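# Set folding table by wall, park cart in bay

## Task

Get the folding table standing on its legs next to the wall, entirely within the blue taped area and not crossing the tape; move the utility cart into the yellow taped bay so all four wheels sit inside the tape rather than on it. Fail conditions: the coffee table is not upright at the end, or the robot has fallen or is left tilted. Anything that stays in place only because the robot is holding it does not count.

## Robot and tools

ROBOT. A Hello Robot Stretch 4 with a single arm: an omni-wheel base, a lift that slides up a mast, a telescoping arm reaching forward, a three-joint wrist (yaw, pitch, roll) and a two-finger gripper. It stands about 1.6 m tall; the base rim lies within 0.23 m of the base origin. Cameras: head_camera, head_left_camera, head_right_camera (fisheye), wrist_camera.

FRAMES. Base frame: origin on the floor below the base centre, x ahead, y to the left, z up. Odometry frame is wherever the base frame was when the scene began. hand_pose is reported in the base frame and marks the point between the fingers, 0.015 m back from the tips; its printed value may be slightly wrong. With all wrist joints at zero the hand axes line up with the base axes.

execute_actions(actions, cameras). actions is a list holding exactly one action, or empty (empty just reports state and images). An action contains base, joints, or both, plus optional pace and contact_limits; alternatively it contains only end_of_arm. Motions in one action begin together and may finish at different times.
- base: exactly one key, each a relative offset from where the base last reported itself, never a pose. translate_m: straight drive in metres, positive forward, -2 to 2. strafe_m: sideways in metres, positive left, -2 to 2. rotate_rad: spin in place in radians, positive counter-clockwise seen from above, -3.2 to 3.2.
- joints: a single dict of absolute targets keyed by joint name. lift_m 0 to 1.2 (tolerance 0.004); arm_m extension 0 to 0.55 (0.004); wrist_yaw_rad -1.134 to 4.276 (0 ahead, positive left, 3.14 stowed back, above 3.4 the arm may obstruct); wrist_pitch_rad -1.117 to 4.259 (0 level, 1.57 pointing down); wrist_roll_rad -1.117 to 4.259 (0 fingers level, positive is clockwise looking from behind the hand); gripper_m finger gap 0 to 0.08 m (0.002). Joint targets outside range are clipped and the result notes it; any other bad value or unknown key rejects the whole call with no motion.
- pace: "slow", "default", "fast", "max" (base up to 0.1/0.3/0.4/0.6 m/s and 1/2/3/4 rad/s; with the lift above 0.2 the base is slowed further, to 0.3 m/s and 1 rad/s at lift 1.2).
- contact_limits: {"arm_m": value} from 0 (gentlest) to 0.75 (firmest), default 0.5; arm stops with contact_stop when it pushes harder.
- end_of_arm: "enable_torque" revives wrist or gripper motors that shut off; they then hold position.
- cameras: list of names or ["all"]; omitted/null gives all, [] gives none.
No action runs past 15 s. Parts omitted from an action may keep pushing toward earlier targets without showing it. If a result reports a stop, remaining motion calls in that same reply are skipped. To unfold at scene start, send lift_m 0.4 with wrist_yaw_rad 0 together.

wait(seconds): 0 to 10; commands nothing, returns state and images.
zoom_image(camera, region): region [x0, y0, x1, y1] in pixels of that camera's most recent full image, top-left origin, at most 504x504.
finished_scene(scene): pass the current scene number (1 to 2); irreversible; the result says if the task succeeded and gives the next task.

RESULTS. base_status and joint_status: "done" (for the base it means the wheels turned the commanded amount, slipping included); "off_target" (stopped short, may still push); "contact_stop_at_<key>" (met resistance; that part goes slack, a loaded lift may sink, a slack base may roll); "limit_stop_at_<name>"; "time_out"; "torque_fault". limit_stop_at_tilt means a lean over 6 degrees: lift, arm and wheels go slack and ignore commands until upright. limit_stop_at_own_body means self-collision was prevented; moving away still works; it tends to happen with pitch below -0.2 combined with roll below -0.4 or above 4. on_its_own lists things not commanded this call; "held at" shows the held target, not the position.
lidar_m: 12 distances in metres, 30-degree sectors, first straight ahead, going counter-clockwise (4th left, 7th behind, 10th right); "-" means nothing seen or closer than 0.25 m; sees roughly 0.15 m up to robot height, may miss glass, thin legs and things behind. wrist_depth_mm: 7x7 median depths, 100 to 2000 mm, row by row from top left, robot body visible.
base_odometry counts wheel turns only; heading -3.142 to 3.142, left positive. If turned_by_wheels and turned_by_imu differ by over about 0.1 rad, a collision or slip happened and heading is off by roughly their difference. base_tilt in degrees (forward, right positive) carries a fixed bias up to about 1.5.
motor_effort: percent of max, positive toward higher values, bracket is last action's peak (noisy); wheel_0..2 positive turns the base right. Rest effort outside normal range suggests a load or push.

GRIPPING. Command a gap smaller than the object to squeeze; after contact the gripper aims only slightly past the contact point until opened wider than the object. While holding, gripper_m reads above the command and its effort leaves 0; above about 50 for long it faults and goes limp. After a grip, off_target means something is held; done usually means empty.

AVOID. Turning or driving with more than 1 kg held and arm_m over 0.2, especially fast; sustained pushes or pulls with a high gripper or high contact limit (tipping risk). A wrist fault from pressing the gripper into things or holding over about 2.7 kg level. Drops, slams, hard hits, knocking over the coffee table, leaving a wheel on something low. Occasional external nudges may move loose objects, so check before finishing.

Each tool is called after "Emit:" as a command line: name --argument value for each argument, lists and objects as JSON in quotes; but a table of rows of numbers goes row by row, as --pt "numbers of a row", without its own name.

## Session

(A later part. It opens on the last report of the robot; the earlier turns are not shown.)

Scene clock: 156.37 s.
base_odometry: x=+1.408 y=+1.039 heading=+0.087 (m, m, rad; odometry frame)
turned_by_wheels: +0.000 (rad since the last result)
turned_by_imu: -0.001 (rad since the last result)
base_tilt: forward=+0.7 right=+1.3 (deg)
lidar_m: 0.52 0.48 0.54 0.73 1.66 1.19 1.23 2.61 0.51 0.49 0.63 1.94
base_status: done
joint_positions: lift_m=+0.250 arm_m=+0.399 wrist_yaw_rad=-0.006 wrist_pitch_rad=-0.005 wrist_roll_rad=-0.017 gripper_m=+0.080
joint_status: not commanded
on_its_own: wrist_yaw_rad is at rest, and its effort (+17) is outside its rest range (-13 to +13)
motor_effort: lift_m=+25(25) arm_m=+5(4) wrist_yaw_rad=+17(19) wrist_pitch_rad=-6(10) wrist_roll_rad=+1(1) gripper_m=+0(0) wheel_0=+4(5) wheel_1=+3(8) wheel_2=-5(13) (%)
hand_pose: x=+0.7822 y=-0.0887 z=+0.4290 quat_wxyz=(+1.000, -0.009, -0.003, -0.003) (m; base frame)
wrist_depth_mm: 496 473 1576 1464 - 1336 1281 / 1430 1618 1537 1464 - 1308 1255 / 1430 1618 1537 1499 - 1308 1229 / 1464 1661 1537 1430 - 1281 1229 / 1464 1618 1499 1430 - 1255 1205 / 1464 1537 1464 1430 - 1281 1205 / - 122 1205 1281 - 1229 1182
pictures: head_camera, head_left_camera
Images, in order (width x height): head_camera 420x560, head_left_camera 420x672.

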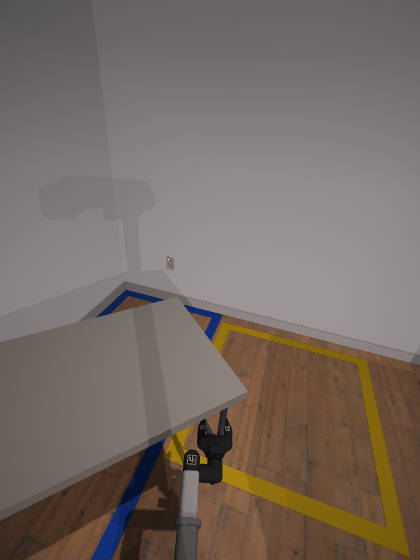

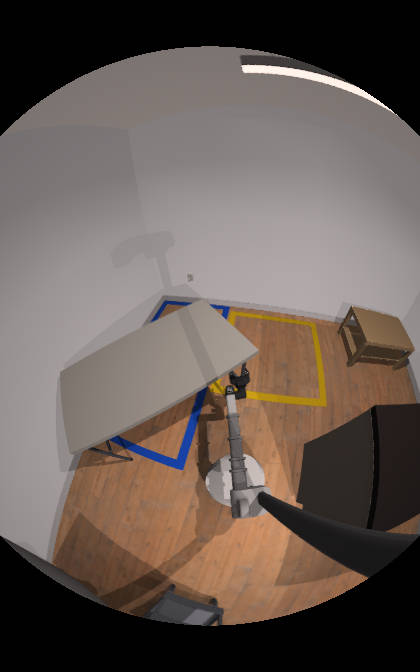

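Emit:
execute_actions --actions '[{"joints":{"arm_m":0.0}}]' --cameras '[]'

Emit:
execute_actions --actions '[{"base":{"translate_m":-0.1}}]' --cameras '[]'

Emit:
execute_actions --actions '[{"base":{"rotate_rad":-0.32}}]' --cameras '[]'

Emit:
execute_actions --actions '[{"base":{"strafe_m":-0.2}}]' --cameras '[]'

Emit:
execute_actions --actions '[{"base":{"translate_m":0.47}}]' --cameras '[]'

Emit:
execute_actions --actions '[{"base":{"rotate_rad":0.9},"pace":"slow"}]' --cameras '["head_camera","wrist_camera","head_left_camera"]'

Scene clock: 171.07 s.
base_odometry: x=+1.408 y=+1.039 heading=+0.087 (m, m, rad; odometry frame)
turned_by_wheels: +0.000 (rad since the last result)
turned_by_imu: -0.001 (rad since the last result)
base_tilt: forward=+0.7 right=+1.3 (deg)
lidar_m: 0.51 0.49 0.51 0.72 1.65 1.18 1.24 2.64 0.52 0.51 0.62 1.96
base_status: not commanded
joint_positions: lift_m=+0.250 arm_m=+0.001 wrist_yaw_rad=+0.000 wrist_pitch_rad=-0.005 wrist_roll_rad=-0.017 gripper_m=+0.080
joint_status: all done
motor_effort: lift_m=+25(25) arm_m=-4(5) wrist_yaw_rad=+0(17) wrist_pitch_rad=-11(6) wrist_roll_rad=+0(0) gripper_m=+0(0) wheel_0=+3(4) wheel_1=+2(3) wheel_2=+0(6) (%)
hand_pose: x=+0.3847 y=-0.0874 z=+0.4289 quat_wxyz=(+1.000, -0.009, -0.002, +0.000) (m; base frame)
wrist_depth_mm: 492 466 449 442 1863 1708 1576 / 715 683 647 621 1756 1708 1618 / 1576 - 1983 1863 1808 1708 1537 / 1618 - 1983 1808 1808 1708 1576 / 1618 - 1921 1863 1708 1661 1576 / 1537 1863 1618 1808 1708 1618 1537 / - 122 1255 1138 146 1499 1537
pictures: none
No camera images: the call's "cameras" was empty. Leave "cameras" out to get every camera's image.

Scene clock: 172.60 s.
base_odometry: x=+1.309 y=+1.031 heading=+0.087 (m, m, rad; odometry frame)
turned_by_wheels: +0.000 (rad since the last result)
turned_by_imu: +0.000 (rad since the last result)
base_tilt: forward=+0.6 right=+1.3 (deg)
lidar_m: 0.61 0.58 0.61 0.82 1.69 1.09 1.17 2.56 0.48 0.49 0.58 2.05
base_status: done
joint_positions: lift_m=+0.250 arm_m=+0.001 wrist_yaw_rad=+0.000 wrist_pitch_rad=-0.005 wrist_roll_rad=-0.017 gripper_m=+0.080
joint_status: not commanded
motor_effort: lift_m=+25(25) arm_m=-4(4) wrist_yaw_rad=-2(1) wrist_pitch_rad=-9(8) wrist_roll_rad=+0(0) gripper_m=+0(0) wheel_0=-1(7) wheel_1=+1(3) wheel_2=-2(10) (%)
hand_pose: x=+0.3847 y=-0.0874 z=+0.4289 quat_wxyz=(+1.000, -0.009, -0.002, +0.000) (m; base frame)
wrist_depth_mm: 492 466 480 - 1983 1808 1756 / 699 683 647 597 1921 1756 1708 / 1618 1983 - 1921 1863 1756 1708 / 1618 - - 1921 1863 1756 1618 / 1618 - - 1921 1808 1708 1661 / 1537 1863 1708 1863 1808 1661 1661 / - 122 1182 1281 146 1537 1576
pictures: none
No camera images: the call's "cameras" was empty. Leave "cameras" out to get every camera's image.

Scene clock: 173.70 s.
base_odometry: x=+1.309 y=+1.031 heading=-0.233 (m, m, rad; odometry frame)
turned_by_wheels: -0.320 (rad since the last result)
turned_by_imu: -0.324 (rad since the last result)
base_tilt: forward=+0.7 right=+1.3 (deg)
lidar_m: 0.73 0.57 0.57 0.66 1.47 1.98 1.12 2.75 2.40 0.48 0.50 1.71
base_status: done
joint_positions: lift_m=+0.250 arm_m=+0.001 wrist_yaw_rad=+0.000 wrist_pitch_rad=-0.005 wrist_roll_rad=-0.017 gripper_m=+0.080
joint_status: not commanded
motor_effort: lift_m=+25(25) arm_m=-4(4) wrist_yaw_rad=-1(1) wrist_pitch_rad=-9(12) wrist_roll_rad=+0(0) gripper_m=+0(0) wheel_0=+1(9) wheel_1=-1(9) wheel_2=-1(7) (%)
hand_pose: x=+0.3847 y=-0.0875 z=+0.4289 quat_wxyz=(+1.000, -0.009, -0.002, +0.000) (m; base frame)
wrist_depth_mm: 492 535 1921 1983 - - - / 707 683 1921 1921 1983 - - / 1921 1863 1921 1921 1983 1983 - / 1808 1921 1863 1921 1983 1983 - / 1756 1808 1921 1863 1921 1983 1983 / 1537 1661 1863 1863 1921 1921 1921 / - 122 1229 1336 146 1537 1430
pictures: none
No camera images: the call's "cameras" was empty. Leave "cameras" out to get every camera's image.

Scene clock: 175.63 s.
base_odometry: x=+1.262 y=+0.836 heading=-0.233 (m, m, rad; odometry frame)
turned_by_wheels: +0.000 (rad since the last result)
turned_by_imu: +0.000 (rad since the last result)
base_tilt: forward=+0.7 right=+1.3 (deg)
lidar_m: 2.06 0.72 0.71 0.83 1.67 1.14 1.15 2.75 0.31 0.27 0.29 0.42
base_status: done
joint_positions: lift_m=+0.250 arm_m=+0.001 wrist_yaw_rad=+0.000 wrist_pitch_rad=-0.005 wrist_roll_rad=-0.017 gripper_m=+0.080
joint_status: not commanded
motor_effort: lift_m=+25(25) arm_m=-4(4) wrist_yaw_rad=+0(1) wrist_pitch_rad=-10(9) wrist_roll_rad=+0(1) gripper_m=+0(0) wheel_0=+0(9) wheel_1=+2(14) wheel_2=+1(1) (%)
hand_pose: x=+0.3847 y=-0.0874 z=+0.4289 quat_wxyz=(+1.000, -0.009, -0.002, +0.000) (m; base frame)
wrist_depth_mm: 585 1921 1921 - 1983 - - / 1863 1863 1921 1983 - 1983 - / 1863 1921 1863 1983 1983 - - / 1863 1863 1921 1921 1983 - - / 1808 1863 1921 1808 1983 1983 1983 / 1708 1808 1863 1921 1921 1983 1661 / - 122 1229 1308 146 1464 1281
pictures: none
No camera images: the call's "cameras" was empty. Leave "cameras" out to get every camera's image.

Scene clock: 178.67 s.
base_odometry: x=+1.720 y=+0.728 heading=-0.233 (m, m, rad; odometry frame)
turned_by_wheels: +0.000 (rad since the last result)
turned_by_imu: -0.002 (rad since the last result)
base_tilt: forward=+0.6 right=+1.3 (deg)
lidar_m: 1.58 0.41 0.41 0.48 0.80 2.31 1.61 0.41 0.30 0.28 1.24 1.22
base_status: done
joint_positions: lift_m=+0.250 arm_m=+0.001 wrist_yaw_rad=+0.000 wrist_pitch_rad=-0.005 wrist_roll_rad=-0.017 gripper_m=+0.080
joint_status: not commanded
motor_effort: lift_m=+25(25) arm_m=-4(4) wrist_yaw_rad=-2(1) wrist_pitch_rad=-10(9) wrist_roll_rad=+1(1) gripper_m=+0(0) wheel_0=+1(6) wheel_1=+0(4) wheel_2=+1(7) (%)
hand_pose: x=+0.3847 y=-0.0874 z=+0.4289 quat_wxyz=(+1.000, -0.009, -0.002, +0.000) (m; base frame)
wrist_depth_mm: 1397 1397 1464 1430 1464 1464 1576 / 1366 1397 1430 1464 1499 1499 1537 / 1366 1397 1397 1430 1464 1499 1537 / 1366 1397 1430 1430 1430 1499 1499 / 1366 1366 1397 1397 1430 1499 1499 / 1336 1308 1366 1397 1430 1430 1464 / - 122 1229 1308 146 1397 1138
pictures: none
No camera images: the call's "cameras" was empty. Leave "cameras" out to get every camera's image.

Scene clock: 180.83 s.
base_odometry: x=+1.720 y=+0.728 heading=+0.667 (m, m, rad; odometry frame)
turned_by_wheels: +0.900 (rad since the last result)
turned_by_imu: +0.911 (rad since the last result)
base_tilt: forward=+0.7 right=+1.3 (deg)
lidar_m: 0.40 0.46 0.66 2.01 1.61 0.50 0.31 0.27 1.48 1.21 1.59 1.59
base_status: done
joint_positions: lift_m=+0.250 arm_m=+0.001 wrist_yaw_rad=+0.000 wrist_pitch_rad=-0.005 wrist_roll_rad=-0.017 gripper_m=+0.080
joint_status: not commanded
motor_effort: lift_m=+25(25) arm_m=-4(4) wrist_yaw_rad=+0(0) wrist_pitch_rad=-9(10) wrist_roll_rad=+1(0) gripper_m=+0(0) wheel_0=-3(7) wheel_1=-1(6) wheel_2=-2(7) (%)
hand_pose: x=+0.3847 y=-0.0874 z=+0.4289 quat_wxyz=(+1.000, -0.009, -0.002, +0.000) (m; base frame)
wrist_depth_mm: 492 466 402 462 1921 1499 1255 / 715 676 554 683 1808 1464 1255 / 1281 1499 1661 - 1756 1430 1255 / 1336 1499 1618 - 1756 1430 1205 / 1281 1464 1576 - 1708 1430 1205 / 1255 1499 517 1921 1708 1366 1182 / - 122 238 1308 146 1281 1160
pictures: head_camera, head_left_camera, wrist_camera
Images, in order (width x height): head_camera 420x560, head_left_camera 420x672, wrist_camera 616x392.

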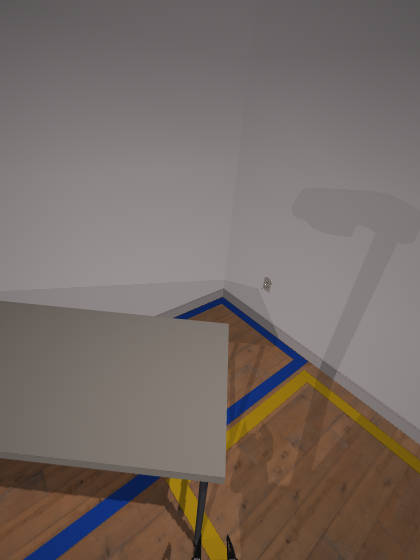

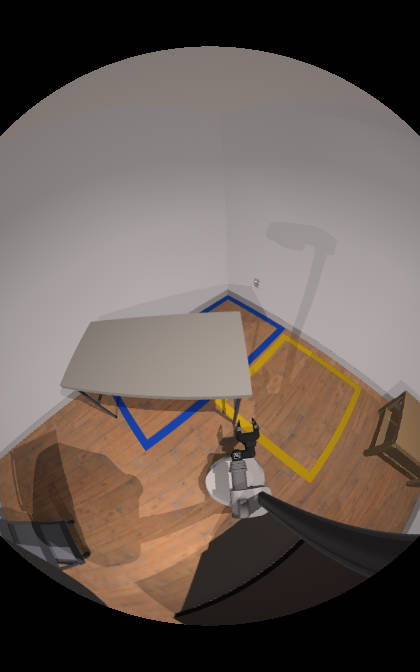

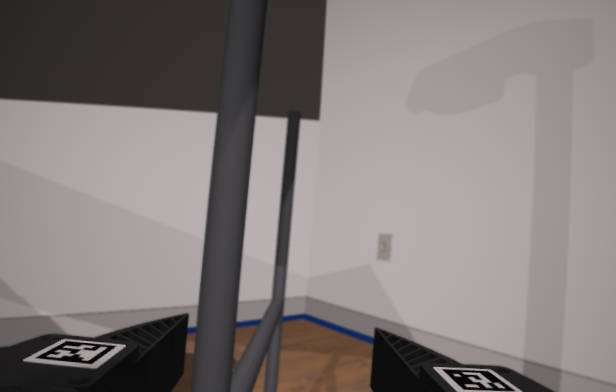

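Emit:
execute_actions --actions '[{"base":{"strafe_m":0.03},"pace":"slow"}]' --cameras '[]'

Emit:
execute_actions --actions '[{"joints":{"arm_m":0.45},"pace":"slow"}]' --cameras '["head_camera","head_left_camera"]'

Scene clock: 187.47 s.
base_odometry: x=+1.701 y=+0.751 heading=+0.667 (m, m, rad; odometry frame)
turned_by_wheels: +0.000 (rad since the last result)
turned_by_imu: -0.001 (rad since the last result)
base_tilt: forward=+0.7 right=+1.3 (deg)
lidar_m: 0.40 0.45 0.69 2.01 1.58 0.54 0.34 0.29 1.55 1.24 1.60 0.45
base_status: done
joint_positions: lift_m=+0.250 arm_m=+0.001 wrist_yaw_rad=+0.000 wrist_pitch_rad=-0.005 wrist_roll_rad=-0.017 gripper_m=+0.080
joint_status: not commanded
motor_effort: lift_m=+25(25) arm_m=-4(4) wrist_yaw_rad=-1(1) wrist_pitch_rad=-11(8) wrist_roll_rad=+0(1) gripper_m=+0(0) wheel_0=-3(8) wheel_1=+1(7) wheel_2=-1(2) (%)
hand_pose: x=+0.3847 y=-0.0874 z=+0.4289 quat_wxyz=(+1.000, -0.009, -0.002, +0.000) (m; base frame)
wrist_depth_mm: 496 469 452 392 1863 1537 1308 / 715 683 647 521 1863 1499 1281 / 1281 1464 1708 768 1756 1464 1281 / 1308 1464 1661 1983 1808 1464 1229 / 1308 1464 1661 1983 1708 1430 1229 / 1281 1430 1708 1756 1708 1397 1205 / - 122 1098 1229 146 1308 1205
pictures: none
No camera images: the call's "cameras" was empty. Leave "cameras" out to get every camera's image.

Scene clock: 193.23 s.
base_odometry: x=+1.701 y=+0.751 heading=+0.666 (m, m, rad; odometry frame)
turned_by_wheels: +0.000 (rad since the last result)
turned_by_imu: -0.002 (rad since the last result)
base_tilt: forward=+0.7 right=+1.4 (deg)
lidar_m: 0.67 0.67 0.86 1.99 1.57 0.52 0.35 0.29 1.58 1.23 1.60 1.61
base_status: not commanded
joint_positions: lift_m=+0.250 arm_m=+0.449 wrist_yaw_rad=-0.007 wrist_pitch_rad=-0.007 wrist_roll_rad=-0.017 gripper_m=+0.080
joint_status: all done
on_its_own: wrist_yaw_rad is at rest, and its effort (+20) is outside its rest range (-13 to +13)
motor_effort: lift_m=+25(25) arm_m=+8(9) wrist_yaw_rad=+20(21) wrist_pitch_rad=-5(9) wrist_roll_rad=+0(1) gripper_m=+0(0) wheel_0=-1(3) wheel_1=+1(1) wheel_2=-9(8) (%)
hand_pose: x=+0.8315 y=-0.0889 z=+0.4293 quat_wxyz=(+1.000, -0.009, -0.003, -0.004) (m; base frame)
wrist_depth_mm: 492 469 - 1661 1464 1182 1025 / 960 1078 - 1618 1430 1205 1025 / 991 1118 - 1576 1397 1182 1025 / 991 1118 - 1618 1397 1160 1025 / 976 1098 - 1618 1366 1138 976 / 976 1060 - 1618 1336 1098 946 / - 107 - 1308 146 1060 931
pictures: head_camera, head_left_camera
Images, in order (width x height): head_camera 420x560, head_left_camera 420x672.

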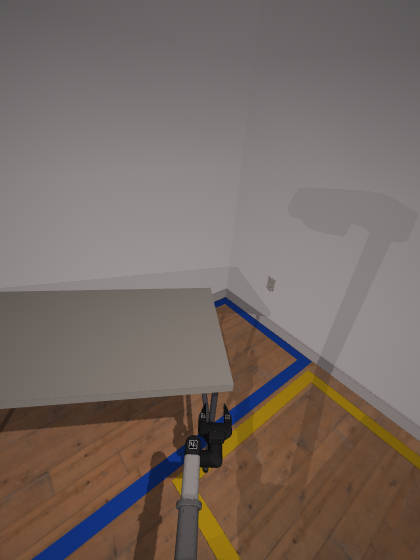

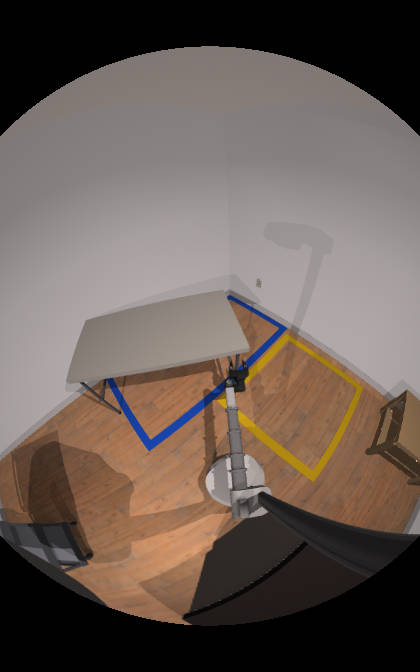

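Emit:
execute_actions --actions '[{"base":{"translate_m":0.25},"pace":"slow"}]' --cameras '["head_camera","head_left_camera"]'

Scene clock: 206.50 s.
base_odometry: x=+1.898 y=+0.905 heading=+0.666 (m, m, rad; odometry frame)
turned_by_wheels: -0.001 (rad since the last result)
turned_by_imu: -0.005 (rad since the last result)
base_tilt: forward=+0.7 right=+1.3 (deg)
lidar_m: 0.62 0.60 0.69 1.75 1.71 0.88 0.54 0.51 1.30 1.32 1.44 1.47
base_status: done
joint_positions: lift_m=+0.250 arm_m=+0.449 wrist_yaw_rad=-0.006 wrist_pitch_rad=-0.006 wrist_roll_rad=-0.017 gripper_m=+0.080
joint_status: not commanded
on_its_own: wrist_yaw_rad is at rest, and its effort (+17) is outside its rest range (-13 to +13)
motor_effort: lift_m=+25(25) arm_m=+8(8) wrist_yaw_rad=+17(22) wrist_pitch_rad=-5(6) wrist_roll_rad=+1(0) gripper_m=+0(0) wheel_0=+1(4) wheel_1=+1(3) wheel_2=-9(14) (%)
hand_pose: x=+0.8316 y=-0.0888 z=+0.4292 quat_wxyz=(+1.000, -0.009, -0.003, -0.003) (m; base frame)
wrist_depth_mm: 496 469 459 1430 1255 1025 878 / 809 904 - 1397 1229 1008 878 / 809 904 - 1397 1205 1008 866 / 820 917 - 1366 1182 991 842 / 820 904 - 1336 1160 976 842 / 820 904 - 1336 1138 960 831 / - 111 - 1281 146 904 820
pictures: head_camera, head_left_camera
Images, in order (width x height): head_camera 420x560, head_left_camera 420x672.

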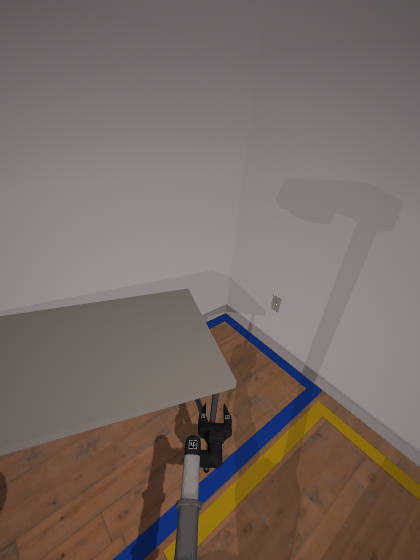

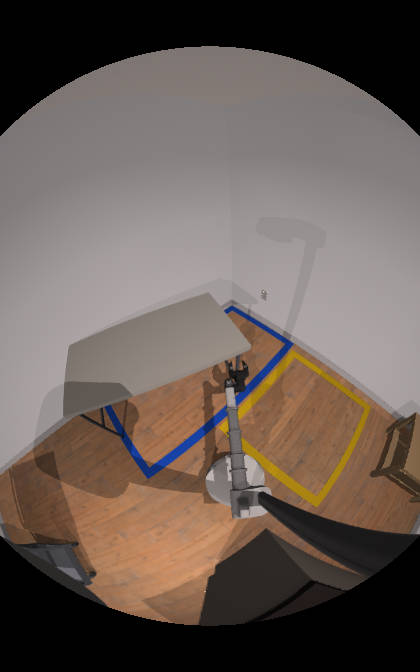

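Emit:
execute_actions --actions '[{"joints":{"arm_m":0.0}}]' --cameras '[]'

Emit:
execute_actions --actions '[{"base":{"rotate_rad":-0.9}}]' --cameras '[]'

Emit:
execute_actions --actions '[{"base":{"translate_m":-1.15}}]' --cameras '[]'

Emit:
execute_actions --actions '[{"base":{"strafe_m":0.55}}]' --cameras '["head_camera","wrist_camera"]'

Scene clock: 221.47 s.
base_odometry: x=+1.898 y=+0.905 heading=+0.666 (m, m, rad; odometry frame)
turned_by_wheels: +0.001 (rad since the last result)
turned_by_imu: +0.000 (rad since the last result)
base_tilt: forward=+0.7 right=+1.3 (deg)
lidar_m: 0.63 0.61 0.68 1.76 1.73 0.90 0.54 0.50 1.29 1.33 1.43 1.45
base_status: not commanded
joint_positions: lift_m=+0.250 arm_m=+0.001 wrist_yaw_rad=+0.000 wrist_pitch_rad=-0.005 wrist_roll_rad=-0.017 gripper_m=+0.080
joint_status: all done
motor_effort: lift_m=+25(25) arm_m=-4(6) wrist_yaw_rad=-1(18) wrist_pitch_rad=-10(8) wrist_roll_rad=+1(1) gripper_m=+0(0) wheel_0=+1(1) wheel_1=+1(1) wheel_2=+0(8) (%)
hand_pose: x=+0.3847 y=-0.0874 z=+0.4289 quat_wxyz=(+1.000, -0.009, -0.002, +0.000) (m; base frame)
wrist_depth_mm: 488 469 469 521 1618 1308 1160 / 715 683 647 615 1618 1281 1118 / 1118 1229 1397 1808 1576 1308 1138 / 1118 1281 1464 1808 1576 1281 1118 / 1118 1255 1499 1808 1537 1255 1078 / 1098 1255 1430 1756 1537 1255 1098 / - 122 1160 1229 146 1160 1060
pictures: none
No camera images: the call's "cameras" was empty. Leave "cameras" out to get every camera's image.

Scene clock: 223.10 s.
base_odometry: x=+1.898 y=+0.905 heading=-0.234 (m, m, rad; odometry frame)
turned_by_wheels: -0.900 (rad since the last result)
turned_by_imu: -0.912 (rad since the last result)
base_tilt: forward=+0.7 right=+1.3 (deg)
lidar_m: 1.43 0.72 0.62 0.60 0.73 1.99 1.72 0.71 0.52 0.52 1.28 1.48
base_status: done
joint_positions: lift_m=+0.250 arm_m=+0.001 wrist_yaw_rad=+0.000 wrist_pitch_rad=-0.005 wrist_roll_rad=-0.017 gripper_m=+0.080
joint_status: not commanded
motor_effort: lift_m=+25(25) arm_m=-4(4) wrist_yaw_rad=+0(1) wrist_pitch_rad=-10(10) wrist_roll_rad=+0(1) gripper_m=+0(0) wheel_0=+1(6) wheel_1=+1(2) wheel_2=-2(10) (%)
hand_pose: x=+0.3847 y=-0.0874 z=+0.4289 quat_wxyz=(+1.000, -0.009, -0.002, +0.000) (m; base frame)
wrist_depth_mm: 1255 1281 1281 1336 1366 1366 1397 / 1255 1255 1308 1336 1336 1366 1366 / 1255 1229 1255 1308 1336 1366 1336 / 1229 1229 1255 1281 1281 1336 1366 / 1229 1205 1255 1255 1281 1308 1336 / 1182 1205 1255 1255 1308 1308 1308 / - 122 1182 1229 146 1336 1308
pictures: none
No camera images: the call's "cameras" was empty. Leave "cameras" out to get every camera's image.

Scene clock: 228.43 s.
base_odometry: x=+0.779 y=+1.172 heading=-0.234 (m, m, rad; odometry frame)
turned_by_wheels: +0.000 (rad since the last result)
turned_by_imu: +0.003 (rad since the last result)
base_tilt: forward=+0.7 right=+1.3 (deg)
lidar_m: 2.60 1.08 0.98 1.38 1.42 0.56 0.55 0.61 2.41 1.70 0.65 0.74
base_status: done
joint_positions: lift_m=+0.250 arm_m=+0.001 wrist_yaw_rad=+0.000 wrist_pitch_rad=-0.005 wrist_roll_rad=-0.017 gripper_m=+0.080
joint_status: not commanded
motor_effort: lift_m=+25(25) arm_m=-4(5) wrist_yaw_rad=-1(1) wrist_pitch_rad=-9(9) wrist_roll_rad=+1(0) gripper_m=+0(0) wheel_0=-2(4) wheel_1=+0(10) wheel_2=-2(8) (%)
hand_pose: x=+0.3847 y=-0.0874 z=+0.4289 quat_wxyz=(+1.000, -0.009, -0.002, +0.000) (m; base frame)
wrist_depth_mm: - - - - - - 640 / - - - - - - 634 / 1397 - - - - - 621 / - - - - - - 615 / - - - - - - 603 / 1661 1863 - - - 1983 585 / - 122 1229 1336 146 707 585
pictures: none
No camera images: the call's "cameras" was empty. Leave "cameras" out to get every camera's image.

Scene clock: 231.60 s.
base_odometry: x=+0.906 y=+1.707 heading=-0.234 (m, m, rad; odometry frame)
turned_by_wheels: +0.000 (rad since the last result)
turned_by_imu: -0.001 (rad since the last result)
base_tilt: forward=+0.7 right=+1.4 (deg)
lidar_m: 0.84 0.59 0.87 0.83 0.85 1.16 1.11 0.64 0.82 1.67 1.15 2.48
base_status: done
joint_positions: lift_m=+0.250 arm_m=+0.001 wrist_yaw_rad=+0.000 wrist_pitch_rad=-0.005 wrist_roll_rad=-0.017 gripper_m=+0.080
joint_status: not commanded
motor_effort: lift_m=+25(25) arm_m=-4(4) wrist_yaw_rad=-1(0) wrist_pitch_rad=-9(9) wrist_roll_rad=+0(0) gripper_m=+0(0) wheel_0=-1(7) wheel_1=+0(9) wheel_2=+0(1) (%)
hand_pose: x=+0.3847 y=-0.0874 z=+0.4289 quat_wxyz=(+1.000, -0.009, -0.002, +0.000) (m; base frame)
wrist_depth_mm: 512 - - - - - - / 715 741 - - - - - / 1397 1281 1160 - - - - / 1576 - - - - - - / 1618 - - - - - - / 1499 1756 - - - - - / - 122 1229 1336 146 1537 1576
pictures: head_camera, wrist_camera
Images, in order (width x height): head_camera 420x560, wrist_camera 616x392.

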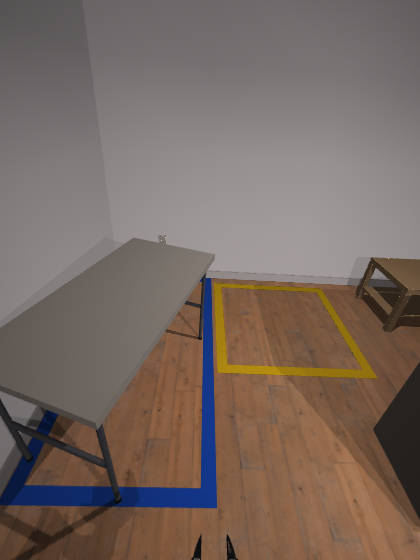

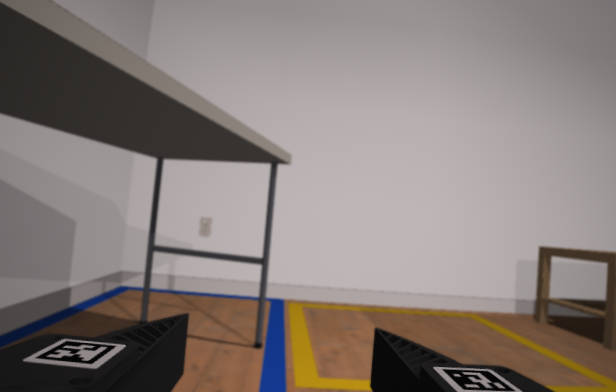

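Emit:
execute_actions --actions '[{"base":{"strafe_m":0.48}}]' --cameras '["head_camera","wrist_camera"]'

Scene clock: 243.77 s.
base_odometry: x=+1.018 y=+2.174 heading=-0.234 (m, m, rad; odometry frame)
turned_by_wheels: +0.000 (rad since the last result)
turned_by_imu: -0.001 (rad since the last result)
base_tilt: forward=+0.7 right=+1.3 (deg)
lidar_m: 0.57 0.53 0.37 0.32 0.35 0.51 1.26 1.13 1.00 1.62 1.58 0.56
base_status: done
joint_positions: lift_m=+0.250 arm_m=+0.001 wrist_yaw_rad=+0.000 wrist_pitch_rad=-0.005 wrist_roll_rad=-0.017 gripper_m=+0.080
joint_status: not commanded
motor_effort: lift_m=+25(25) arm_m=-4(4) wrist_yaw_rad=+0(1) wrist_pitch_rad=-9(11) wrist_roll_rad=+1(0) gripper_m=+0(0) wheel_0=+0(10) wheel_1=+0(6) wheel_2=+0(1) (%)
hand_pose: x=+0.3847 y=-0.0874 z=+0.4289 quat_wxyz=(+1.000, -0.009, -0.002, +0.000) (m; base frame)
wrist_depth_mm: 492 466 449 433 399 - - / 661 676 647 615 597 - - / 732 1138 1118 1060 960 - - / 750 1182 - - - - - / 768 1229 - - - - - / 715 1138 1983 - - - - / - 122 1078 397 146 1576 1618
pictures: head_camera, wrist_camera
Images, in order (width x height): head_camera 420x560, wrist_camera 616x392.

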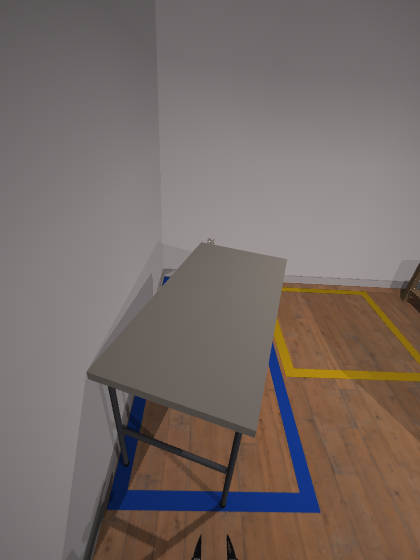

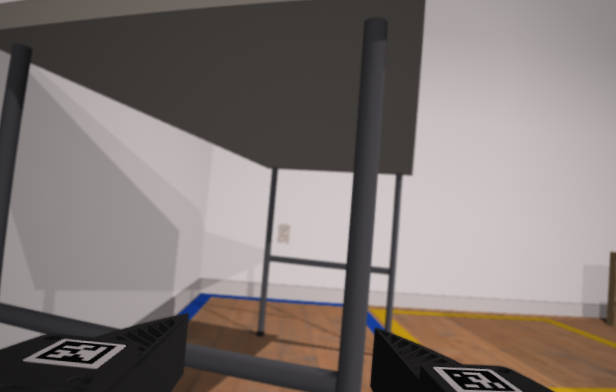

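Emit:
execute_actions --actions '[{"base":{"strafe_m":-0.05},"pace":"slow"}]' --cameras '[]'

Emit:
execute_actions --actions '[{"joints":{"arm_m":0.5},"pace":"slow"}]' --cameras '["head_camera","wrist_camera","head_left_camera"]'

Scene clock: 255.93 s.
base_odometry: x=+1.006 y=+2.125 heading=-0.234 (m, m, rad; odometry frame)
turned_by_wheels: +0.000 (rad since the last result)
turned_by_imu: +0.000 (rad since the last result)
base_tilt: forward=+0.7 right=+1.4 (deg)
lidar_m: 0.57 0.58 0.40 0.38 0.41 0.57 1.46 1.05 0.96 1.56 1.54 2.75
base_status: done
joint_positions: lift_m=+0.250 arm_m=+0.001 wrist_yaw_rad=+0.000 wrist_pitch_rad=-0.005 wrist_roll_rad=-0.017 gripper_m=+0.080
joint_status: not commanded
motor_effort: lift_m=+25(25) arm_m=-4(4) wrist_yaw_rad=-1(2) wrist_pitch_rad=-12(9) wrist_roll_rad=+0(0) gripper_m=+0(0) wheel_0=+3(7) wheel_1=-1(6) wheel_2=+0(1) (%)
hand_pose: x=+0.3847 y=-0.0874 z=+0.4289 quat_wxyz=(+1.000, -0.009, -0.002, +0.000) (m; base frame)
wrist_depth_mm: 492 466 445 407 - - - / 699 676 647 569 - - - / 809 1182 1138 931 1308 - - / 831 1308 - - - - - / 842 1366 - - - - - / 809 1281 - 1983 - - - / - 122 410 1229 146 1499 1618
pictures: none
No camera images: the call's "cameras" was empty. Leave "cameras" out to get every camera's image.

Scene clock: 262.20 s.
base_odometry: x=+1.006 y=+2.125 heading=-0.234 (m, m, rad; odometry frame)
turned_by_wheels: -0.001 (rad since the last result)
turned_by_imu: -0.002 (rad since the last result)
base_tilt: forward=+0.7 right=+1.3 (deg)
lidar_m: 0.74 0.58 0.41 0.39 0.41 0.58 1.46 1.06 0.96 1.58 1.54 2.69
base_status: not commanded
joint_positions: lift_m=+0.250 arm_m=+0.498 wrist_yaw_rad=-0.010 wrist_pitch_rad=-0.006 wrist_roll_rad=-0.017 gripper_m=+0.080
joint_status: all done
on_its_own: wrist_yaw_rad is at rest, and its effort (+28) is outside its rest range (-13 to +13)
motor_effort: lift_m=+25(25) arm_m=+10(10) wrist_yaw_rad=+28(30) wrist_pitch_rad=-6(10) wrist_roll_rad=+1(1) gripper_m=+0(0) wheel_0=+3(5) wheel_1=+0(1) wheel_2=-10(10) (%)
hand_pose: x=+0.8810 y=-0.0896 z=+0.4293 quat_wxyz=(+1.000, -0.009, -0.003, -0.005) (m; base frame)
wrist_depth_mm: 496 473 452 433 - - - / 778 683 647 621 - - - / 854 1336 1160 1042 - - - / 878 1397 1863 1921 - - - / 904 1464 1921 1921 - - - / 917 1336 1921 1983 - - - / - 122 1229 1308 - 1576 1576
pictures: head_camera, head_left_camera, wrist_camera
Images, in order (width x height): head_camera 420x560, head_left_camera 420x672, wrist_camera 616x392.

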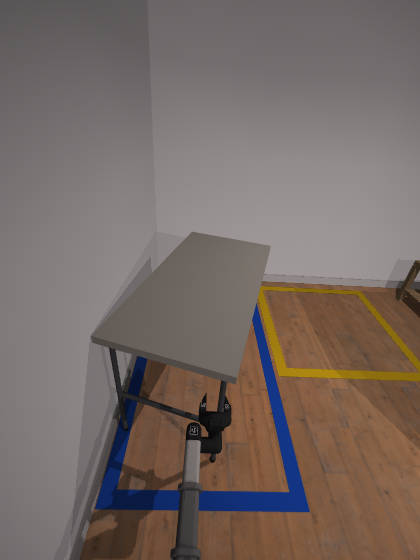

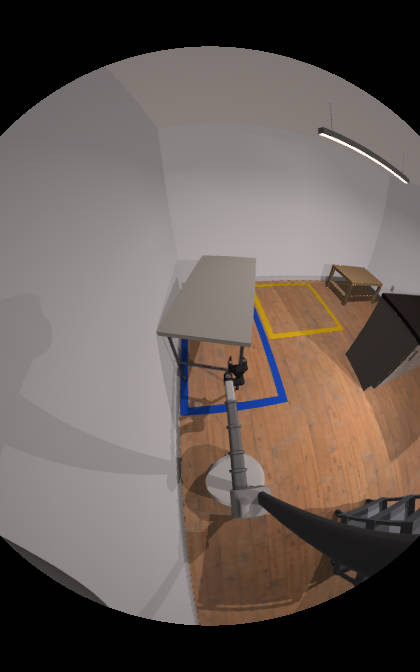

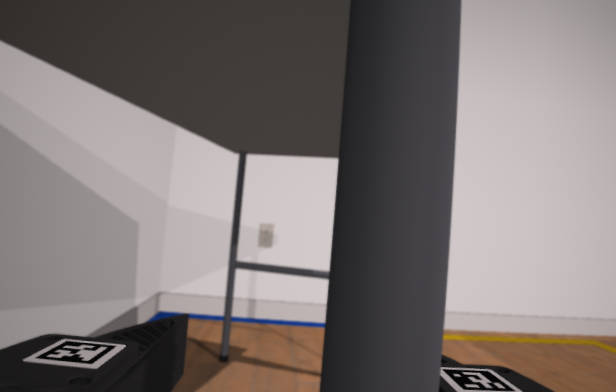

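Emit:
execute_actions --actions '[{"base":{"strafe_m":-0.17},"pace":"slow"}]' --cameras '["head_camera","wrist_camera","head_left_camera"]'

Scene clock: 269.67 s.
base_odometry: x=+0.967 y=+1.960 heading=-0.232 (m, m, rad; odometry frame)
turned_by_wheels: +0.002 (rad since the last result)
turned_by_imu: +0.005 (rad since the last result)
base_tilt: forward=+0.7 right=+1.3 (deg)
lidar_m: 0.72 0.83 0.59 0.56 0.59 0.81 2.11 0.85 0.82 1.65 1.38 2.65
base_status: done
joint_positions: lift_m=+0.250 arm_m=+0.499 wrist_yaw_rad=+0.009 wrist_pitch_rad=-0.005 wrist_roll_rad=-0.017 gripper_m=+0.080
joint_status: not commanded
on_its_own: wrist_yaw_rad is at rest, and its effort (-26) is outside its rest range (-13 to +13)
motor_effort: lift_m=+24(25) arm_m=+3(9) wrist_yaw_rad=-26(28) wrist_pitch_rad=-9(10) wrist_roll_rad=+0(1) gripper_m=+0(0) wheel_0=+14(21) wheel_1=+3(4) wheel_2=+10(10) (%)
hand_pose: x=+0.8837 y=-0.0856 z=+0.4290 quat_wxyz=(+1.000, -0.009, -0.002, +0.004) (m; base frame)
wrist_depth_mm: 500 488 - 436 - - - / 917 668 647 621 - - - / 1042 1397 1205 1060 1983 1983 - / 1078 - 1921 1921 1983 - - / 1118 - 1921 1983 1983 1983 1983 / 1138 - 1921 1863 1983 1921 1983 / - - 1255 1281 146 1537 1537
pictures: head_camera, head_left_camera, wrist_camera
Images, in order (width x height): head_camera 420x560, head_left_camera 420x672, wrist_camera 616x392.

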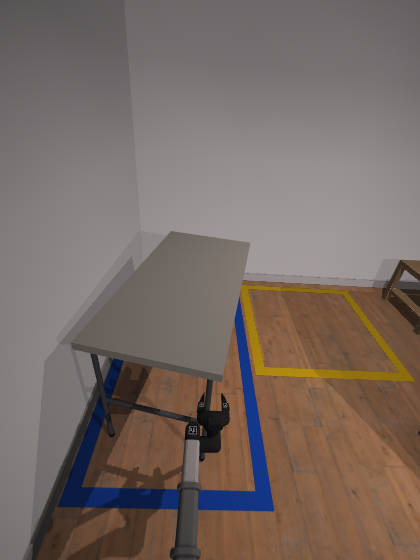

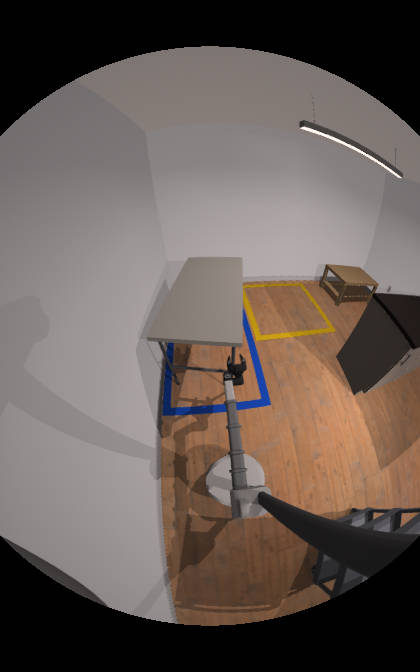

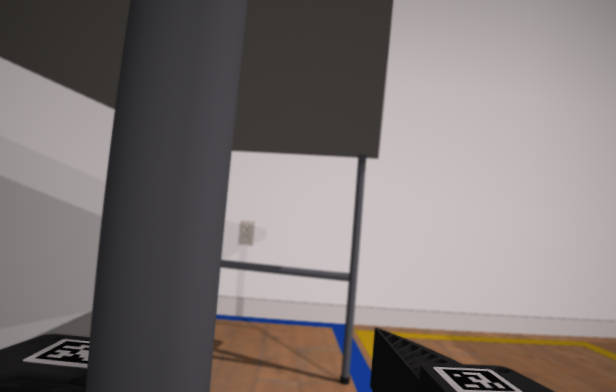

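Emit:
execute_actions --actions '[{"base":{"strafe_m":-0.06},"pace":"slow"}]' --cameras '[]'

Emit:
execute_actions --actions '[{"base":{"strafe_m":0.03},"pace":"slow"}]' --cameras '[]'

Emit:
execute_actions --actions '[{"joints":{"arm_m":0.0}}]' --cameras '[]'

Emit:
execute_actions --actions '[{"base":{"strafe_m":-0.72}}]' --cameras '[]'

Emit:
execute_actions --actions '[{"base":{"translate_m":1.75}}]' --cameras '[]'

Emit:
execute_actions --actions '[{"base":{"rotate_rad":1.57}}]' --cameras '["head_camera","wrist_camera","head_left_camera"]'

Scene clock: 283.37 s.
base_odometry: x=+0.953 y=+1.902 heading=-0.230 (m, m, rad; odometry frame)
turned_by_wheels: +0.002 (rad since the last result)
turned_by_imu: +0.003 (rad since the last result)
base_tilt: forward=+0.7 right=+1.3 (deg)
lidar_m: 0.73 0.83 0.66 0.62 0.66 0.91 2.12 0.76 0.79 1.62 1.34 2.61
base_status: done
joint_positions: lift_m=+0.250 arm_m=+0.499 wrist_yaw_rad=+0.009 wrist_pitch_rad=-0.005 wrist_roll_rad=-0.017 gripper_m=+0.080
joint_status: not commanded
on_its_own: wrist_yaw_rad is at rest, and its effort (-27) is outside its rest range (-13 to +13)
motor_effort: lift_m=+25(25) arm_m=+3(3) wrist_yaw_rad=-27(31) wrist_pitch_rad=-8(9) wrist_roll_rad=+1(1) gripper_m=+0(0) wheel_0=+14(17) wheel_1=+3(3) wheel_2=+11(10) (%)
hand_pose: x=+0.8838 y=-0.0855 z=+0.4290 quat_wxyz=(+1.000, -0.009, -0.002, +0.004) (m; base frame)
wrist_depth_mm: 500 488 - 439 - - - / 891 683 647 627 - - - / 1138 1464 1205 1060 - - - / 1160 - 1983 1983 1983 1983 1983 / 1182 - 1921 1921 1983 1983 1983 / 1205 - 1921 1863 1921 1921 1983 / - - 1281 1308 146 1499 1576
pictures: none
No camera images: the call's "cameras" was empty. Leave "cameras" out to get every camera's image.

Scene clock: 284.67 s.
base_odometry: x=+0.960 y=+1.931 heading=-0.230 (m, m, rad; odometry frame)
turned_by_wheels: +0.000 (rad since the last result)
turned_by_imu: -0.001 (rad since the last result)
base_tilt: forward=+0.7 right=+1.3 (deg)
lidar_m: 0.73 0.82 0.63 0.60 0.63 0.85 2.12 0.80 0.80 1.59 1.37 2.66
base_status: done
joint_positions: lift_m=+0.250 arm_m=+0.499 wrist_yaw_rad=+0.000 wrist_pitch_rad=-0.005 wrist_roll_rad=-0.017 gripper_m=+0.080
joint_status: not commanded
motor_effort: lift_m=+25(25) arm_m=+3(3) wrist_yaw_rad=-2(26) wrist_pitch_rad=-7(11) wrist_roll_rad=+1(1) gripper_m=+0(0) wheel_0=-2(11) wheel_1=+0(1) wheel_2=+0(13) (%)
hand_pose: x=+0.8830 y=-0.0873 z=+0.4290 quat_wxyz=(+1.000, -0.009, -0.002, +0.000) (m; base frame)
wrist_depth_mm: 496 477 455 - 484 - - / 960 683 661 - 1921 1983 - / 1138 1618 1160 - 1983 - - / 1182 1863 1921 - 1983 - - / 1182 1863 1863 - 1983 1983 1983 / 1205 1661 1756 1983 1921 1921 1983 / - 122 1138 1182 146 1499 1537
pictures: none
No camera images: the call's "cameras" was empty. Leave "cameras" out to get every camera's image.

Scene clock: 287.20 s.
base_odometry: x=+0.960 y=+1.931 heading=-0.230 (m, m, rad; odometry frame)
turned_by_wheels: +0.000 (rad since the last result)
turned_by_imu: +0.000 (rad since the last result)
base_tilt: forward=+0.7 right=+1.3 (deg)
lidar_m: 0.74 0.83 0.62 0.59 0.63 0.87 2.11 0.82 0.78 1.56 1.37 2.63
base_status: not commanded
joint_positions: lift_m=+0.250 arm_m=+0.001 wrist_yaw_rad=+0.000 wrist_pitch_rad=-0.005 wrist_roll_rad=-0.017 gripper_m=+0.080
joint_status: all done
motor_effort: lift_m=+25(24) arm_m=-4(3) wrist_yaw_rad=-1(2) wrist_pitch_rad=-9(11) wrist_roll_rad=+1(1) gripper_m=+0(0) wheel_0=-2(2) wheel_1=+0(0) wheel_2=+0(0) (%)
hand_pose: x=+0.3847 y=-0.0874 z=+0.4289 quat_wxyz=(+1.000, -0.009, -0.002, +0.000) (m; base frame)
wrist_depth_mm: 1008 1499 - - - - - / 676 676 647 603 - - - / 1118 1464 1138 1060 - - - / 1138 1808 - - - - - / 1182 1863 - - - - - / 1098 1464 - 1983 - - - / - 122 1255 1229 146 1537 1618
pictures: none
No camera images: the call's "cameras" was empty. Leave "cameras" out to get every camera's image.

Scene clock: 290.93 s.
base_odometry: x=+0.796 y=+1.230 heading=-0.230 (m, m, rad; odometry frame)
turned_by_wheels: +0.000 (rad since the last result)
turned_by_imu: +0.000 (rad since the last result)
base_tilt: forward=+0.7 right=+1.3 (deg)
lidar_m: 1.79 0.98 1.12 1.31 1.38 1.88 0.56 0.61 2.46 1.63 0.70 0.82
base_status: done
joint_positions: lift_m=+0.250 arm_m=+0.001 wrist_yaw_rad=+0.000 wrist_pitch_rad=-0.005 wrist_roll_rad=-0.017 gripper_m=+0.080
joint_status: not commanded
motor_effort: lift_m=+24(24) arm_m=-4(4) wrist_yaw_rad=-1(1) wrist_pitch_rad=-8(9) wrist_roll_rad=+1(1) gripper_m=+0(0) wheel_0=+1(10) wheel_1=+0(6) wheel_2=+0(0) (%)
hand_pose: x=+0.3847 y=-0.0874 z=+0.4289 quat_wxyz=(+1.000, -0.009, -0.002, +0.000) (m; base frame)
wrist_depth_mm: - - - - - - 768 / - - - - - - 741 / 1397 - - - - - 723 / - - - - - - 707 / - - - - - - 699 / 1708 1808 1921 - - - 683 / - 122 1255 1308 146 1430 668
pictures: none
No camera images: the call's "cameras" was empty. Leave "cameras" out to get every camera's image.

Scene clock: 298.23 s.
base_odometry: x=+2.500 y=+0.831 heading=-0.230 (m, m, rad; odometry frame)
turned_by_wheels: +0.000 (rad since the last result)
turned_by_imu: -0.007 (rad since the last result)
base_tilt: forward=+0.7 right=+1.3 (deg)
lidar_m: 0.82 0.85 0.44 0.42 0.47 0.75 2.34 0.94 1.03 1.12 1.15 0.88
base_status: done
joint_positions: lift_m=+0.250 arm_m=+0.001 wrist_yaw_rad=+0.000 wrist_pitch_rad=-0.005 wrist_roll_rad=-0.017 gripper_m=+0.080
joint_status: not commanded
motor_effort: lift_m=+25(25) arm_m=-4(5) wrist_yaw_rad=-1(1) wrist_pitch_rad=-9(9) wrist_roll_rad=+0(0) gripper_m=+0(0) wheel_0=+0(5) wheel_1=-1(2) wheel_2=+0(9) (%)
hand_pose: x=+0.3847 y=-0.0874 z=+0.4289 quat_wxyz=(+1.000, -0.009, -0.002, +0.000) (m; base frame)
wrist_depth_mm: 640 647 654 668 676 683 699 / 627 634 647 661 668 676 683 / 627 634 647 654 668 668 683 / 621 634 634 640 661 668 676 / 609 621 634 634 654 661 676 / 603 609 627 634 647 647 668 / - 122 621 627 146 647 661
pictures: none
No camera images: the call's "cameras" was empty. Leave "cameras" out to get every camera's image.

Scene clock: 300.30 s.
base_odometry: x=+2.500 y=+0.831 heading=+1.340 (m, m, rad; odometry frame)
turned_by_wheels: +1.570 (rad since the last result)
turned_by_imu: +1.589 (rad since the last result)
base_tilt: forward=+0.7 right=+1.3 (deg)
lidar_m: 0.43 0.49 0.74 2.34 0.92 1.06 1.11 1.16 0.88 0.82 0.88 0.43
base_status: done
joint_positions: lift_m=+0.250 arm_m=+0.001 wrist_yaw_rad=+0.000 wrist_pitch_rad=-0.005 wrist_roll_rad=-0.017 gripper_m=+0.080
joint_status: not commanded
motor_effort: lift_m=+24(25) arm_m=-4(4) wrist_yaw_rad=-1(1) wrist_pitch_rad=-8(9) wrist_roll_rad=+1(1) gripper_m=+0(0) wheel_0=-3(7) wheel_1=+0(4) wheel_2=-1(10) (%)
hand_pose: x=+0.3847 y=-0.0874 z=+0.4290 quat_wxyz=(+1.000, -0.009, -0.002, +0.000) (m; base frame)
wrist_depth_mm: 492 466 449 430 377 1255 1160 / 715 676 647 609 508 1229 1160 / 1138 1160 1182 1182 750 1205 1138 / 1118 1138 1138 1182 759 1229 1118 / 1118 1138 1138 1160 741 1182 1078 / 1118 1118 1160 1160 244 1205 1078 / - 122 1098 1138 146 1182 1042
pictures: head_camera, head_left_camera, wrist_camera
Images, in order (width x height): head_camera 420x560, head_left_camera 420x672, wrist_camera 616x392.

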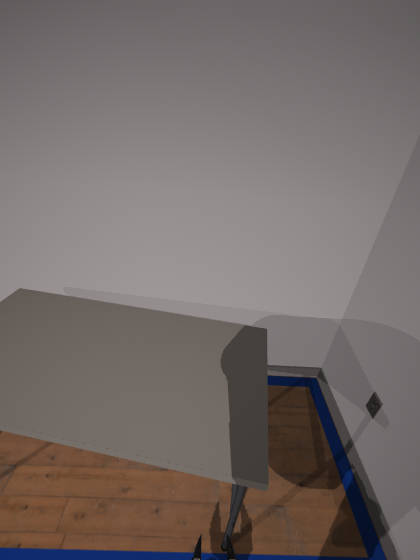

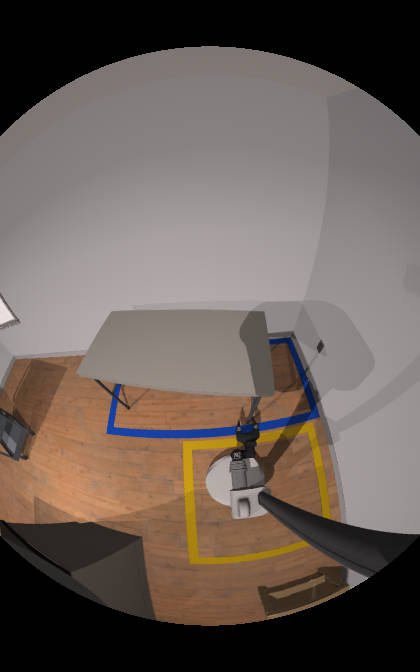

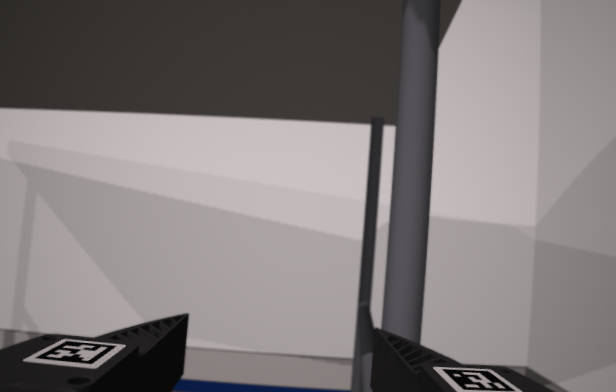

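Emit:
execute_actions --actions '[{"base":{"strafe_m":-0.07},"pace":"slow"}]' --cameras '["wrist_camera"]'

Emit:
execute_actions --actions '[{"joints":{"arm_m":0.28},"pace":"slow"}]' --cameras '["head_camera","wrist_camera","head_left_camera"]'

Scene clock: 308.47 s.
base_odometry: x=+2.568 y=+0.815 heading=+1.340 (m, m, rad; odometry frame)
turned_by_wheels: +0.000 (rad since the last result)
turned_by_imu: +0.000 (rad since the last result)
base_tilt: forward=+0.7 right=+1.3 (deg)
lidar_m: 0.41 0.45 0.76 2.40 1.00 1.17 1.11 1.11 0.79 0.75 0.79 0.43
base_status: done
joint_positions: lift_m=+0.250 arm_m=+0.001 wrist_yaw_rad=+0.000 wrist_pitch_rad=-0.005 wrist_roll_rad=-0.017 gripper_m=+0.080
joint_status: not commanded
motor_effort: lift_m=+24(24) arm_m=-4(4) wrist_yaw_rad=+0(1) wrist_pitch_rad=-8(6) wrist_roll_rad=+1(1) gripper_m=+0(0) wheel_0=+4(4) wheel_1=+1(10) wheel_2=-1(1) (%)
hand_pose: x=+0.3847 y=-0.0874 z=+0.4290 quat_wxyz=(+1.000, -0.009, -0.002, +0.000) (m; base frame)
wrist_depth_mm: 492 466 445 387 1229 1229 1060 / 707 676 647 535 1205 1229 1025 / 1160 1182 1160 759 1205 1229 1025 / 1138 1138 1182 741 1205 1205 991 / 1118 1138 1138 741 1160 1182 991 / 1098 1138 1138 723 1160 1182 976 / - 122 1118 347 146 1160 946
pictures: wrist_camera
Images, in order (width x height): wrist_camera 616x392.

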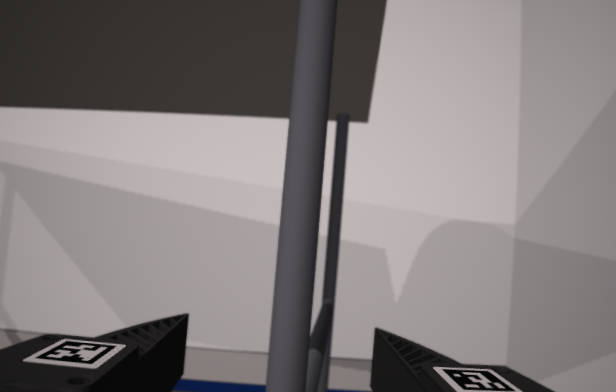

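Scene clock: 312.53 s.
base_odometry: x=+2.568 y=+0.814 heading=+1.339 (m, m, rad; odometry frame)
turned_by_wheels: -0.001 (rad since the last result)
turned_by_imu: -0.002 (rad since the last result)
base_tilt: forward=+0.7 right=+1.3 (deg)
lidar_m: 0.53 0.57 0.84 2.41 1.00 1.15 1.12 1.12 0.80 0.75 0.80 1.09
base_status: not commanded
joint_positions: lift_m=+0.250 arm_m=+0.278 wrist_yaw_rad=-0.010 wrist_pitch_rad=-0.006 wrist_roll_rad=-0.017 gripper_m=+0.080
joint_status: all done
on_its_own: wrist_yaw_rad is at rest, and its effort (+26) is outside its rest range (-13 to +13)
motor_effort: lift_m=+24(24) arm_m=+9(10) wrist_yaw_rad=+26(27) wrist_pitch_rad=-5(9) wrist_roll_rad=+1(0) gripper_m=+0(0) wheel_0=+2(4) wheel_1=+2(1) wheel_2=-9(8) (%)
hand_pose: x=+0.6612 y=-0.0894 z=+0.4293 quat_wxyz=(+1.000, -0.009, -0.003, -0.005) (m; base frame)
wrist_depth_mm: 496 469 452 - 946 946 946 / 842 878 654 - 946 946 946 / 866 866 891 - 904 917 931 / 866 866 878 - 904 917 931 / 842 854 866 - 904 904 917 / 842 854 866 - 891 904 917 / - 122 842 - 143 891 891
pictures: head_camera, head_left_camera, wrist_camera
Images, in order (width x height): head_camera 420x560, head_left_camera 420x672, wrist_camera 616x392.

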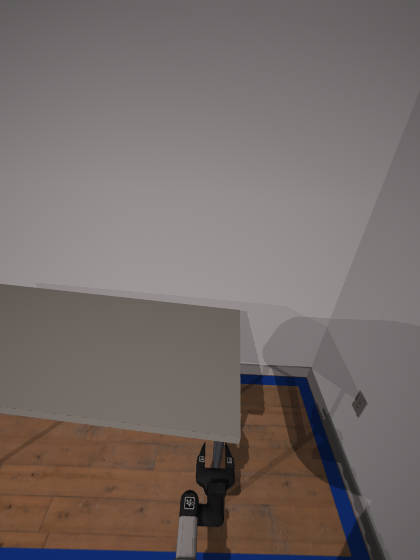

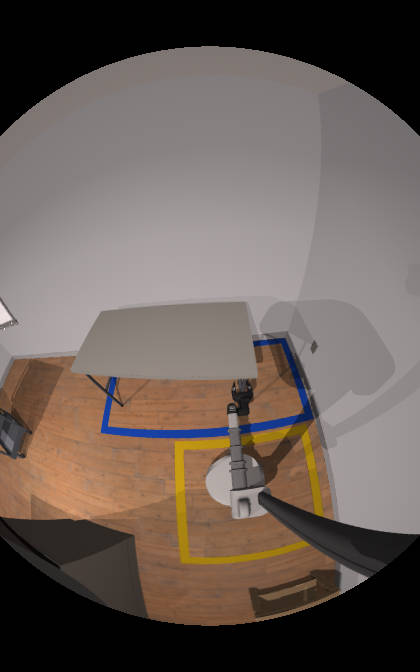

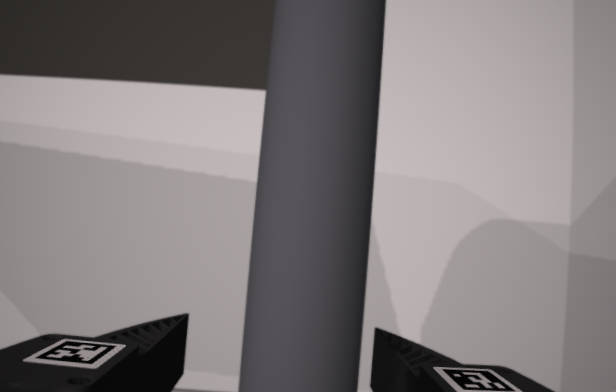

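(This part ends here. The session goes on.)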